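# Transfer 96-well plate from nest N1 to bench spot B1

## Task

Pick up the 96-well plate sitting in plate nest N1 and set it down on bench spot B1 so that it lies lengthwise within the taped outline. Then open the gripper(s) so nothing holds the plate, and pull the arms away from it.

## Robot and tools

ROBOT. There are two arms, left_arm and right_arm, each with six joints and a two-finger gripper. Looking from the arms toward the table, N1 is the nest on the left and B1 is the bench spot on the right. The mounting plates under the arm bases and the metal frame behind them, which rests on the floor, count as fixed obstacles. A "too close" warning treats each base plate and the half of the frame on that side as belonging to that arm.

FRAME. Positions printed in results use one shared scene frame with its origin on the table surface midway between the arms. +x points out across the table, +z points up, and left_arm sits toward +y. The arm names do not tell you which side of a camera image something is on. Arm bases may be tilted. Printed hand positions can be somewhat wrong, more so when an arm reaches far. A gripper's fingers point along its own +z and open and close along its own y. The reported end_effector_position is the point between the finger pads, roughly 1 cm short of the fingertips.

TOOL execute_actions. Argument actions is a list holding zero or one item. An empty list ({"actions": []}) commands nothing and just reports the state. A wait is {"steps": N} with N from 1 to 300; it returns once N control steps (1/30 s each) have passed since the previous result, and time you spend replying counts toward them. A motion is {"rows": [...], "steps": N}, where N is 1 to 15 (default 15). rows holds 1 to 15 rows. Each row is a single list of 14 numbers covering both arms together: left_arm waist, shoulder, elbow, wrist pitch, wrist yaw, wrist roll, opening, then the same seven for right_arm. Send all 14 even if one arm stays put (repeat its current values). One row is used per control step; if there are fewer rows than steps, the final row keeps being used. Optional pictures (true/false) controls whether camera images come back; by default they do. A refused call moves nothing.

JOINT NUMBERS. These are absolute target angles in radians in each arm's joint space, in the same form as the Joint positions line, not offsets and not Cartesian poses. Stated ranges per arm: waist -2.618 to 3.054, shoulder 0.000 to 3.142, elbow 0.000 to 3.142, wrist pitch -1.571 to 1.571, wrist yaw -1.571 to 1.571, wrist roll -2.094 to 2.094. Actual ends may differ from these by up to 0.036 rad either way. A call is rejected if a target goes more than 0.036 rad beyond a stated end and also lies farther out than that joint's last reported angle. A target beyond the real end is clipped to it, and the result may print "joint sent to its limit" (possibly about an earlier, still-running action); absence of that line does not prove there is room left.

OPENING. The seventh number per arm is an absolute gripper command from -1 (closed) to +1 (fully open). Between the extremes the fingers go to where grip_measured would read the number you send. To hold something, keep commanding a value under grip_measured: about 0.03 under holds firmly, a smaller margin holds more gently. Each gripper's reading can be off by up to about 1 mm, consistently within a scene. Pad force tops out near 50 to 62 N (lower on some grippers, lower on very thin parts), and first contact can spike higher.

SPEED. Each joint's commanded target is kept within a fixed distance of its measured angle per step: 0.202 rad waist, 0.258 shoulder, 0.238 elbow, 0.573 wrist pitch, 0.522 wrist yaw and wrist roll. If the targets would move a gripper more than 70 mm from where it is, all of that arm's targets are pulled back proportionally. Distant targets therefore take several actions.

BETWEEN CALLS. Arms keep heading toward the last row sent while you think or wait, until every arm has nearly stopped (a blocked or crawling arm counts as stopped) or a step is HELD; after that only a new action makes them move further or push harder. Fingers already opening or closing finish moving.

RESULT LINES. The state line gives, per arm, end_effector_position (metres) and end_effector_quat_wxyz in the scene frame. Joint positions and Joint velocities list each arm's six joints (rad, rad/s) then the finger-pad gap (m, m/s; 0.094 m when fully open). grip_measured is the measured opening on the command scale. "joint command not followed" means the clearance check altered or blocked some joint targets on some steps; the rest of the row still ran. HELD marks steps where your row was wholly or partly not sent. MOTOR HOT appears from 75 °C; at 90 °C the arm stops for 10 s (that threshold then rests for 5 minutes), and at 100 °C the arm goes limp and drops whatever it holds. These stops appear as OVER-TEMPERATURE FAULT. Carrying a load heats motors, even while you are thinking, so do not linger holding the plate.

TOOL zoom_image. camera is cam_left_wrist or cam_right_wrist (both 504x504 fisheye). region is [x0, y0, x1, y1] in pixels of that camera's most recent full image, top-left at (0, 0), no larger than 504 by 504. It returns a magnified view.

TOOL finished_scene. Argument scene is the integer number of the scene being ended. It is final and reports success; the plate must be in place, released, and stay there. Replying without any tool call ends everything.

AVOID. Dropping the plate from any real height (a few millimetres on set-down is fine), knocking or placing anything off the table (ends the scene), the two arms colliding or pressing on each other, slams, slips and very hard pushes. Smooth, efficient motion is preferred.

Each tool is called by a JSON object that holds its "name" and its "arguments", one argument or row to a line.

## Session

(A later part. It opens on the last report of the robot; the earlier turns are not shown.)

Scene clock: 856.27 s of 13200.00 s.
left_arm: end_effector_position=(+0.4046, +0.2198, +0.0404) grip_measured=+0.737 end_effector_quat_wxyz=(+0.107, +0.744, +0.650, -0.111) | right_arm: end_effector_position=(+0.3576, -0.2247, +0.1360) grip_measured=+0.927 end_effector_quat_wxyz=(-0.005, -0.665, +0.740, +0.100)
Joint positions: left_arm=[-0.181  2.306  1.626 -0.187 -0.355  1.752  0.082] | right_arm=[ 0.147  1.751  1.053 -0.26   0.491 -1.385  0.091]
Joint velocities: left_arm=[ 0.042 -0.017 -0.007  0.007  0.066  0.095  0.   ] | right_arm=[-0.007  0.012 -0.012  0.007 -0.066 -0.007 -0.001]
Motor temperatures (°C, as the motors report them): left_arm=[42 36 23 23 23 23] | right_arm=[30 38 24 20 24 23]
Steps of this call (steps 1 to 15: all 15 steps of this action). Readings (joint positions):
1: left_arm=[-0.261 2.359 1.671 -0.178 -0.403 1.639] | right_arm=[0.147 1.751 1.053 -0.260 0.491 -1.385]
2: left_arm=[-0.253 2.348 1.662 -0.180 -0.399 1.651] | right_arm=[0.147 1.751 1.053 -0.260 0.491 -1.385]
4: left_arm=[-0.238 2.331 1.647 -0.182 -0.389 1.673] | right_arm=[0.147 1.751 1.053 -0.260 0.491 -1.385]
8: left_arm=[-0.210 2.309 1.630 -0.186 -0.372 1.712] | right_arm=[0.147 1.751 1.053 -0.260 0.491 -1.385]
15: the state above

{"name": "execute_actions", "arguments": {
  "actions": []
}}

Scene clock: 863.03 s of 13200.00 s.
left_arm: end_effector_position=(+0.4038, +0.2191, +0.0403) grip_measured=+0.737 end_effector_quat_wxyz=(+0.110, +0.748, +0.645, -0.114) | right_arm: end_effector_position=(+0.3576, -0.2247, +0.1360) grip_measured=+0.927 end_effector_quat_wxyz=(-0.005, -0.665, +0.740, +0.100)
Joint positions: left_arm=[-0.179  2.306  1.626 -0.189 -0.347  1.764  0.082] | right_arm=[ 0.147  1.751  1.053 -0.26   0.491 -1.385  0.091]
Joint velocities: left_arm=[ 0.002  0.022 -0.007  0.051  0.051  0.037 -0.   ] | right_arm=[-0.007  0.012  0.002 -0.007 -0.022  0.022  0.   ]
Motor temperatures (°C, as the motors report them): left_arm=[41 37 23 23 23 23] | right_arm=[30 38 24 20 24 23]
Steps of this call (steps 1 to 30: the robot went on to your last target; steps 31 to 90: nothing new was sent; then 3.77 s passed at rest). Readings (joint positions):
1: left_arm=[-0.180 2.306 1.626 -0.188 -0.354 1.755] | right_arm=[0.147 1.751 1.053 -0.260 0.491 -1.385]
2: left_arm=[-0.179 2.306 1.626 -0.188 -0.354 1.756] | right_arm=[0.147 1.751 1.053 -0.260 0.491 -1.385]
4: left_arm=[-0.179 2.306 1.626 -0.189 -0.351 1.759] | right_arm=[0.147 1.751 1.053 -0.260 0.491 -1.385]
8: left_arm=[-0.179 2.306 1.626 -0.189 -0.349 1.762] | right_arm=[0.147 1.751 1.053 -0.260 0.491 -1.385]
90: the state above
All arms were judged still, so your last target was given up. Only a new action makes them travel on or press farther. Fingers that are still opening or closing keep moving.

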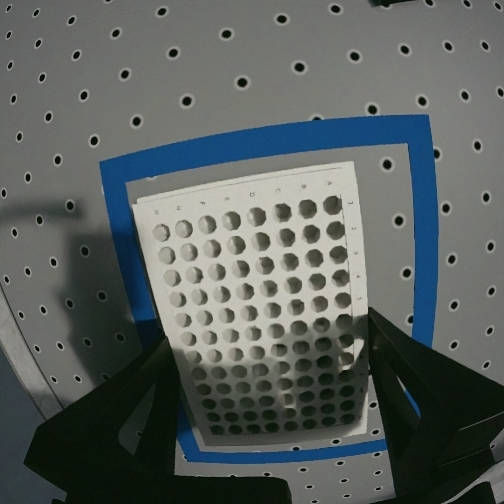

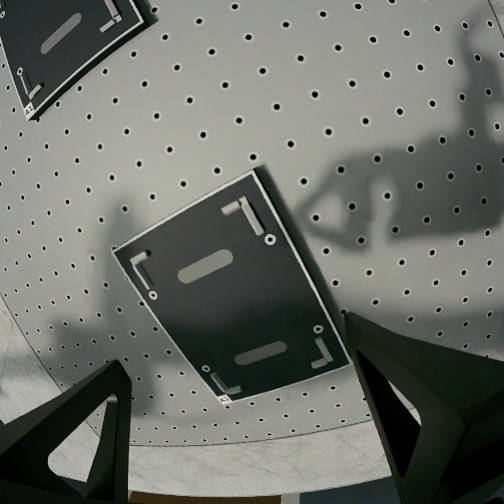

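{"name": "zoom_image", "arguments": {
  "camera": "cam_left_wrist",
  "region": [70, 60, 238, 228]
}}

{"name": "zoom_image", "arguments": {
  "camera": "cam_left_wrist",
  "region": [300, 60, 468, 228]
}}

{"name": "zoom_image", "arguments": {
  "camera": "cam_left_wrist",
  "region": [330, 200, 498, 368]
}}

{"name": "zoom_image", "arguments": {
  "camera": "cam_left_wrist",
  "region": [30, 200, 198, 368]
}}

{"name": "zoom_image", "arguments": {
  "camera": "cam_left_wrist",
  "region": [150, 380, 290, 504]
}}

{"name": "zoom_image", "arguments": {
  "camera": "cam_left_wrist",
  "region": [280, 364, 420, 504]
}}

Region (70, 60, 238, 228) of cam_left_wrist's 504x504 image, scaled by 3.000, with more detail than that image has.

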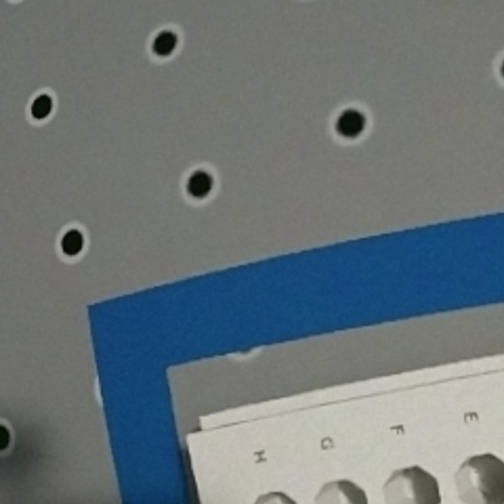

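Region (300, 60, 468, 228) of cam_left_wrist's 504x504 image, scaled by 3.000, with more detail than that image has.

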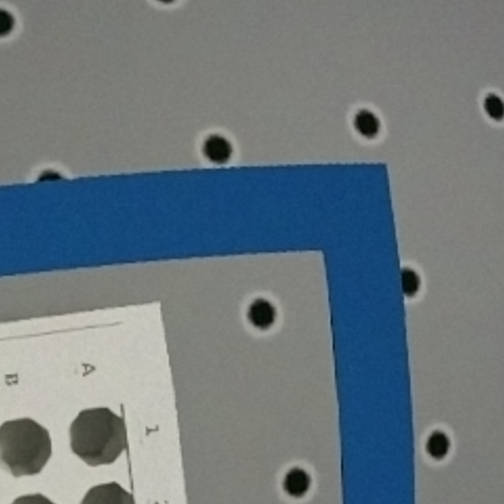

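Region (330, 200, 498, 368) of cam_left_wrist's 504x504 image, scaled by 3.000, with more detail than that image has.

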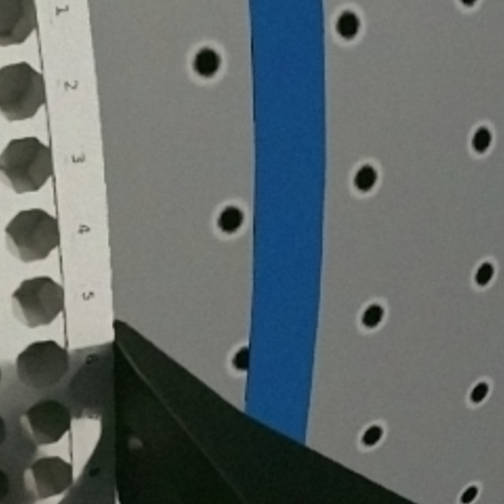

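Region (30, 200, 198, 368) of cam_left_wrist's 504x504 image, scaled by 3.000, with more detail than that image has.

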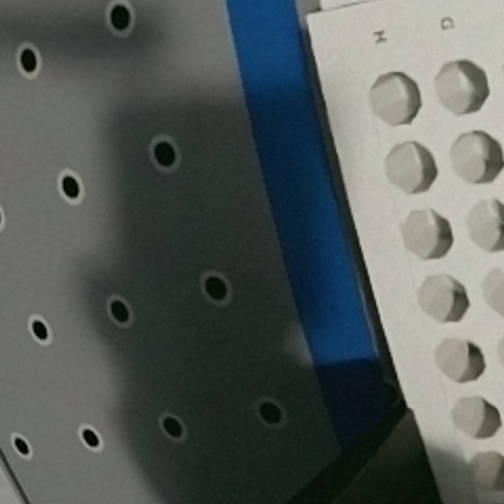

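Region (150, 380, 290, 504) of cam_left_wrist's 504x504 image, scaled by 3.600, with more detail than that image has; it fills the top 446 rows of this view, and the rest is white.

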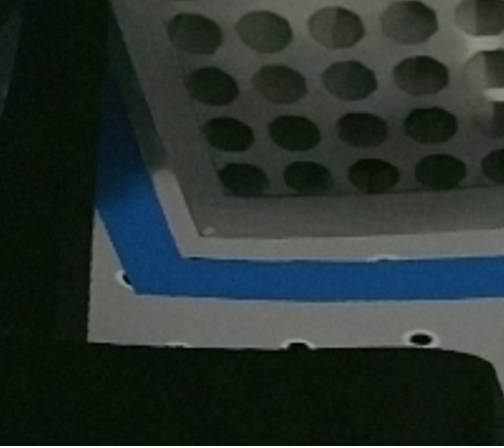

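Region (280, 364, 420, 504) of cam_left_wrist's 504x504 image, scaled by 3.600, with more detail than that image has.

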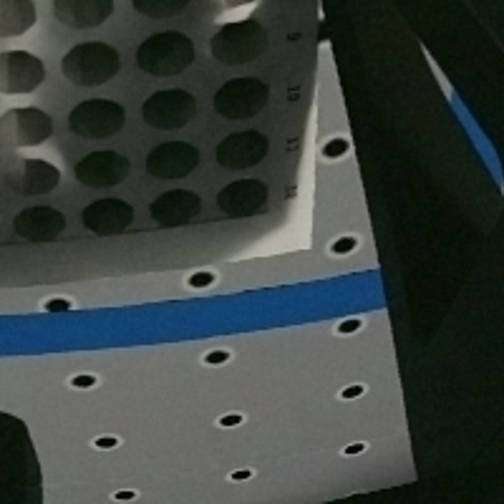

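{"name": "execute_actions", "arguments": {
  "actions": [
    {"rows": [
[-0.1900,2.287,1.609,-0.2109,-0.3208,1.7736,0.697,0.15,1.73,1.03,-0.2643,0.4813,-1.3785,0.93],
[-0.1878,2.287,1.609,-0.2120,-0.3177,1.7790,0.697,0.15,1.73,1.03,-0.2643,0.4813,-1.3785,0.93],
[-0.1852,2.287,1.609,-0.2132,-0.3144,1.7849,0.697,0.15,1.73,1.03,-0.2643,0.4813,-1.3785,0.93],
[-0.1822,2.287,1.609,-0.2143,-0.3110,1.7908,0.697,0.15,1.73,1.03,-0.2643,0.4813,-1.3785,0.93],
[-0.1788,2.287,1.609,-0.2155,-0.3077,1.7968,0.697,0.15,1.73,1.03,-0.2643,0.4813,-1.3785,0.93],
[-0.1751,2.287,1.609,-0.2166,-0.3046,1.8022,0.697,0.15,1.73,1.03,-0.2643,0.4813,-1.3785,0.93],
[-0.1713,2.287,1.609,-0.2176,-0.3017,1.8072,0.697,0.15,1.73,1.03,-0.2643,0.4813,-1.3785,0.93],
[-0.1675,2.287,1.609,-0.2184,-0.2994,1.8113,0.697,0.15,1.73,1.03,-0.2643,0.4813,-1.3785,0.93],
[-0.1638,2.287,1.609,-0.219,-0.2976,1.8145,0.697,0.15,1.73,1.03,-0.2643,0.4813,-1.3785,0.93],
[-0.1603,2.287,1.609,-0.219,-0.2976,1.8145,0.697,0.15,1.73,1.03,-0.2643,0.4813,-1.3785,0.93],
[-0.1571,2.287,1.609,-0.219,-0.2976,1.8145,0.697,0.15,1.73,1.03,-0.2643,0.4813,-1.3785,0.93],
[-0.1542,2.287,1.609,-0.219,-0.2976,1.8145,0.697,0.15,1.73,1.03,-0.2643,0.4813,-1.3785,0.93],
[-0.1516,2.287,1.609,-0.219,-0.2976,1.8145,0.697,0.15,1.73,1.03,-0.2643,0.4813,-1.3785,0.93],
[-0.1494,2.287,1.609,-0.219,-0.2976,1.8145,0.697,0.15,1.73,1.03,-0.2643,0.4813,-1.3785,0.93],
[-0.1475,2.287,1.609,-0.219,-0.2976,1.8145,0.697,0.15,1.73,1.03,-0.2643,0.4813,-1.3785,0.93]
], "steps": 15}
  ],
  "pictures": false
}}

{"name": "execute_actions", "arguments": {
  "actions": [
    {"rows": [
[-0.146,2.287,1.609,-0.219,-0.2976,1.8145,0.697,0.15,1.73,1.03,-0.2643,0.4813,-1.3785,0.93],
[-0.145,2.287,1.609,-0.219,-0.2976,1.8145,0.697,0.15,1.73,1.03,-0.2643,0.4813,-1.3785,0.93],
[-0.145,2.287,1.609,-0.219,-0.2976,1.8145,0.697,0.15,1.73,1.03,-0.2643,0.4813,-1.3785,0.93],
[-0.145,2.287,1.609,-0.219,-0.2976,1.8145,0.705,0.15,1.73,1.03,-0.2643,0.4813,-1.3785,0.93],
[-0.146,2.287,1.609,-0.219,-0.2976,1.8145,0.722,0.15,1.73,1.03,-0.2643,0.4813,-1.3785,0.93],
[-0.147,2.287,1.609,-0.219,-0.2976,1.8145,0.745,0.15,1.73,1.03,-0.2643,0.4813,-1.3785,0.93],
[-0.148,2.287,1.609,-0.219,-0.2976,1.8145,0.78,0.15,1.73,1.03,-0.2643,0.4813,-1.3785,0.93],
[-0.149,2.287,1.609,-0.219,-0.2976,1.8145,0.83,0.15,1.73,1.03,-0.2643,0.4813,-1.3785,0.93],
[-0.150,2.287,1.609,-0.219,-0.2976,1.8145,0.89,0.15,1.73,1.03,-0.2643,0.4813,-1.3785,0.93],
[-0.151,2.287,1.609,-0.219,-0.2976,1.8145,0.95,0.15,1.73,1.03,-0.2643,0.4813,-1.3785,0.93],
[-0.151,2.287,1.609,-0.219,-0.2976,1.8145,1.0,0.15,1.73,1.03,-0.2643,0.4813,-1.3785,0.93],
[-0.151,2.283,1.6059,-0.219,-0.2976,1.8145,1.0,0.15,1.73,1.03,-0.2643,0.4813,-1.3785,0.93],
[-0.151,2.278,1.6020,-0.219,-0.2976,1.8145,1.0,0.15,1.73,1.03,-0.2643,0.4813,-1.3785,0.93],
[-0.151,2.272,1.5973,-0.219,-0.2976,1.8145,1.0,0.15,1.73,1.03,-0.2643,0.4813,-1.3785,0.93],
[-0.151,2.265,1.5918,-0.219,-0.2976,1.8145,1.0,0.15,1.73,1.03,-0.2643,0.4813,-1.3785,0.93]
], "steps": 15}
  ],
  "pictures": false
}}

{"name": "execute_actions", "arguments": {
  "actions": [
    {"rows": [
[-0.151,2.257,1.5856,-0.219,-0.2976,1.8145,1.0,0.15,1.73,1.03,-0.2643,0.4813,-1.3785,0.93],
[-0.151,2.248,1.5786,-0.219,-0.2976,1.8145,1.0,0.15,1.73,1.03,-0.2643,0.4813,-1.3785,0.93],
[-0.151,2.238,1.5708,-0.219,-0.2976,1.8145,1.0,0.15,1.73,1.03,-0.2643,0.4813,-1.3785,0.93],
[-0.151,2.226,1.5614,-0.219,-0.2976,1.8145,1.0,0.15,1.73,1.03,-0.2643,0.4813,-1.3785,0.93],
[-0.151,2.212,1.5497,-0.219,-0.2976,1.8145,1.0,0.15,1.73,1.03,-0.2643,0.4813,-1.3785,0.93],
[-0.151,2.195,1.5354,-0.219,-0.2976,1.8145,1.0,0.15,1.73,1.03,-0.2643,0.4813,-1.3785,0.93],
[-0.151,2.175,1.5183,-0.219,-0.2976,1.8145,1.0,0.15,1.73,1.03,-0.2643,0.4813,-1.3785,0.93],
[-0.151,2.152,1.4983,-0.219,-0.2976,1.8145,1.0,0.15,1.73,1.03,-0.2643,0.4813,-1.3785,0.93],
[-0.151,2.126,1.4754,-0.219,-0.2976,1.8145,1.0,0.15,1.73,1.03,-0.2643,0.4813,-1.3785,0.93],
[-0.151,2.097,1.4494,-0.219,-0.2976,1.8145,1.0,0.15,1.73,1.03,-0.2643,0.4813,-1.3785,0.93],
[-0.151,2.066,1.4211,-0.219,-0.2976,1.8145,1.0,0.15,1.73,1.03,-0.2643,0.4813,-1.3785,0.93],
[-0.151,2.033,1.3931,-0.219,-0.2976,1.8145,1.0,0.15,1.73,1.03,-0.2643,0.4813,-1.3785,0.93],
[-0.151,1.999,1.3642,-0.219,-0.2976,1.8145,1.0,0.15,1.73,1.03,-0.2643,0.4813,-1.3785,0.93],
[-0.151,1.964,1.3344,-0.219,-0.2976,1.8145,1.0,0.15,1.73,1.03,-0.2643,0.4813,-1.3785,0.93],
[-0.151,1.929,1.3047,-0.219,-0.2976,1.8145,1.0,0.15,1.73,1.03,-0.2643,0.4813,-1.3785,0.93]
], "steps": 15}
  ],
  "pictures": false
}}

{"name": "execute_actions", "arguments": {
  "actions": [
    {"rows": [
[-0.151,1.894,1.2749,-0.219,-0.2976,1.8145,1.0,0.15,1.73,1.03,-0.2643,0.4813,-1.3785,0.93],
[-0.151,1.860,1.2460,-0.219,-0.2976,1.8145,1.0,0.15,1.73,1.03,-0.2643,0.4813,-1.3785,0.93],
[-0.151,1.827,1.2180,-0.219,-0.2976,1.8145,1.0,0.15,1.73,1.03,-0.2643,0.4813,-1.3785,0.93],
[-0.151,1.796,1.1916,-0.219,-0.2976,1.8145,1.0,0.15,1.73,1.03,-0.2643,0.4813,-1.3785,0.93],
[-0.151,1.767,1.1670,-0.219,-0.2976,1.8145,1.0,0.15,1.73,1.03,-0.2643,0.4813,-1.3785,0.93],
[-0.151,1.740,1.1440,-0.219,-0.2976,1.8145,1.0,0.15,1.73,1.03,-0.2643,0.4813,-1.3785,0.93],
[-0.151,1.716,1.1236,-0.219,-0.2976,1.8145,1.0,0.15,1.73,1.03,-0.2643,0.4813,-1.3785,0.93],
[-0.151,1.695,1.1058,-0.219,-0.2976,1.8145,1.0,0.15,1.73,1.03,-0.2643,0.4813,-1.3785,0.93],
[-0.151,1.677,1.0905,-0.219,-0.2976,1.8145,1.0,0.15,1.73,1.03,-0.2643,0.4813,-1.3785,0.93],
[-0.151,1.662,1.0777,-0.219,-0.2976,1.8145,1.0,0.15,1.73,1.03,-0.2643,0.4813,-1.3785,0.93],
[-0.151,1.650,1.0675,-0.219,-0.2976,1.8145,1.0,0.15,1.73,1.03,-0.2643,0.4813,-1.3785,0.93],
[-0.151,1.641,1.0599,-0.219,-0.2976,1.8145,1.0,0.15,1.73,1.03,-0.2643,0.4813,-1.3785,0.93],
[-0.151,1.635,1.0548,-0.219,-0.2976,1.8145,1.0,0.15,1.73,1.03,-0.2643,0.4813,-1.3785,0.93],
[-0.151,1.631,1.0514,-0.219,-0.2976,1.8145,1.0,0.15,1.73,1.03,-0.2643,0.4813,-1.3785,0.93],
[-0.151,1.629,1.0497,-0.219,-0.2976,1.8145,1.0,0.15,1.73,1.03,-0.2643,0.4813,-1.3785,0.93]
], "steps": 15}
  ],
  "pictures": true
}}

Scene clock: 983.53 s of 13200.00 s.
left_arm: end_effector_position=(+0.3991, +0.2333, +0.0297) grip_measured=+0.737 end_effector_quat_wxyz=(+0.106, +0.754, +0.638, -0.119) | right_arm: end_effector_position=(+0.3576, -0.2247, +0.1360) grip_measured=+0.927 end_effector_quat_wxyz=(-0.005, -0.665, +0.740, +0.100)
Joint positions: left_arm=[-0.141  2.306  1.626 -0.196 -0.323  1.806  0.082] | right_arm=[ 0.147  1.751  1.053 -0.26   0.491 -1.385  0.091]
Joint velocities: left_arm=[ 0.1    0.007 -0.017 -0.007  0.242  0.125 -0.   ] | right_arm=[-0.002 -0.012  0.012 -0.037  0.066 -0.022  0.001]
Motor temperatures (°C, as the motors report them): left_arm=[38 40 22 23 23 23] | right_arm=[29 39 24 20 24 23]
Steps of this call (steps 1 to 90: nothing new was sent; then 117.00 s passed at rest; steps 91 to 105: all 15 steps of this action). Readings (joint positions):
91: left_arm=[-0.179 2.306 1.626 -0.189 -0.347 1.765] | right_arm=[0.147 1.751 1.053 -0.260 0.491 -1.385]
92: left_arm=[-0.179 2.306 1.626 -0.189 -0.346 1.766] | right_arm=[0.147 1.751 1.053 -0.260 0.491 -1.385]
94: left_arm=[-0.179 2.306 1.626 -0.190 -0.342 1.772] | right_arm=[0.147 1.751 1.053 -0.260 0.491 -1.385]
98: left_arm=[-0.171 2.306 1.626 -0.193 -0.331 1.789] | right_arm=[0.147 1.751 1.053 -0.260 0.491 -1.385]
105: the state above

Scene clock: 984.03 s of 13200.00 s.
left_arm: end_effector_position=(+0.3978, +0.2343, +0.0307) grip_measured=+1.000 end_effector_quat_wxyz=(+0.106, +0.755, +0.636, -0.121) | right_arm: end_effector_position=(+0.3576, -0.2247, +0.1360) grip_measured=+0.927 end_effector_quat_wxyz=(-0.005, -0.665, +0.740, +0.100)
Joint positions: left_arm=[-0.139  2.299  1.618 -0.198 -0.318  1.81   0.094] | right_arm=[ 0.147  1.751  1.053 -0.26   0.491 -1.385  0.091]
Joint velocities: left_arm=[ 0.002 -0.129 -0.183 -0.007 -0.037  0.007  0.   ] | right_arm=[ 0.002 -0.012 -0.007  0.022 -0.007  0.022 -0.   ]
Motor temperatures (°C, as the motors report them): left_arm=[38 40 22 23 23 23] | right_arm=[29 39 24 20 24 23]
Steps of this call (steps 1 to 15: all 15 steps of this action). Readings (joint positions):
1: left_arm=[-0.140 2.305 1.626 -0.197 -0.318 1.808] | right_arm=[0.147 1.751 1.053 -0.260 0.491 -1.385]
2: left_arm=[-0.139 2.305 1.626 -0.197 -0.318 1.808] | right_arm=[0.147 1.751 1.053 -0.260 0.491 -1.385]
4: left_arm=[-0.139 2.305 1.626 -0.197 -0.318 1.809] | right_arm=[0.147 1.751 1.053 -0.260 0.491 -1.385]
8: left_arm=[-0.139 2.305 1.626 -0.198 -0.318 1.810] | right_arm=[0.147 1.751 1.053 -0.260 0.491 -1.385]
15: the state above

Scene clock: 984.53 s of 13200.00 s.
left_arm: end_effector_position=(+0.3933, +0.2800, +0.0933) grip_measured=+1.000 end_effector_quat_wxyz=(+0.115, +0.751, +0.641, -0.110) | right_arm: end_effector_position=(+0.3576, -0.2247, +0.1360) grip_measured=+0.927 end_effector_quat_wxyz=(-0.005, -0.665, +0.740, +0.100)
Joint positions: left_arm=[-0.139  2.009  1.367 -0.206 -0.317  1.811  0.094] | right_arm=[ 0.147  1.751  1.053 -0.26   0.491 -1.385  0.091]
Joint velocities: left_arm=[-0.012 -1.009 -0.813  0.007 -0.007  0.007  0.   ] | right_arm=[-0.002  0.002  0.007 -0.022  0.037  0.022  0.   ]
Motor temperatures (°C, as the motors report them): left_arm=[38 40 22 23 23 23] | right_arm=[29 39 24 20 24 23]
Steps of this call (steps 1 to 15: all 15 steps of this action). Readings (joint positions):
1: left_arm=[-0.139 2.294 1.611 -0.199 -0.318 1.810] | right_arm=[0.147 1.751 1.053 -0.260 0.491 -1.385]
2: left_arm=[-0.139 2.288 1.604 -0.199 -0.318 1.810] | right_arm=[0.147 1.751 1.053 -0.260 0.491 -1.385]
4: left_arm=[-0.139 2.271 1.589 -0.200 -0.318 1.810] | right_arm=[0.147 1.751 1.053 -0.260 0.491 -1.385]
8: left_arm=[-0.139 2.214 1.540 -0.202 -0.318 1.810] | right_arm=[0.147 1.751 1.053 -0.260 0.491 -1.385]
15: the state above

Scene clock: 985.03 s of 13200.00 s.
left_arm: end_effector_position=(+0.3700, +0.3296, +0.1639) grip_measured=+1.000 end_effector_quat_wxyz=(+0.131, +0.741, +0.652, -0.087) | right_arm: end_effector_position=(+0.3576, -0.2247, +0.1360) grip_measured=+0.927 end_effector_quat_wxyz=(-0.005, -0.665, +0.740, +0.100)
Joint positions: left_arm=[-0.139  1.65   1.072 -0.207 -0.317  1.811  0.094] | right_arm=[ 0.147  1.751  1.053 -0.26   0.491 -1.385  0.091]
Joint velocities: left_arm=[ 0.002 -0.095 -0.134  0.022 -0.022  0.066  0.   ] | right_arm=[-0.002 -0.012 -0.012 -0.007 -0.051  0.037  0.001]
Motor temperatures (°C, as the motors report them): left_arm=[38 40 22 23 23 23] | right_arm=[29 39 24 20 24 23]
Steps of this call (steps 1 to 15: all 15 steps of this action). Readings (joint positions):
1: left_arm=[-0.139 1.973 1.338 -0.206 -0.317 1.811] | right_arm=[0.147 1.751 1.053 -0.260 0.491 -1.385]
2: left_arm=[-0.139 1.936 1.309 -0.207 -0.317 1.811] | right_arm=[0.147 1.751 1.053 -0.260 0.491 -1.385]
4: left_arm=[-0.139 1.864 1.254 -0.207 -0.317 1.811] | right_arm=[0.147 1.751 1.053 -0.260 0.491 -1.385]
8: left_arm=[-0.139 1.742 1.158 -0.207 -0.317 1.811] | right_arm=[0.147 1.751 1.053 -0.260 0.491 -1.385]
15: the state above

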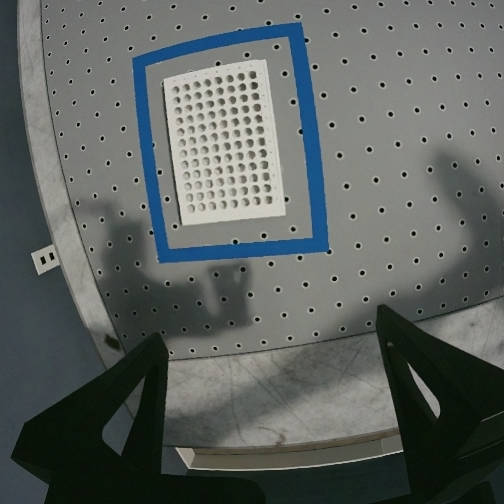

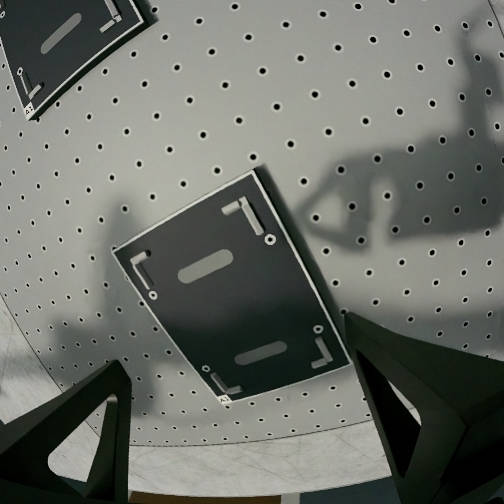

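The plate is lying lengthwise inside the taped outline, released, and both arms are clear.

{"name": "finished_scene", "arguments": {
  "scene": 2
}}

The scene is finished: the task was done.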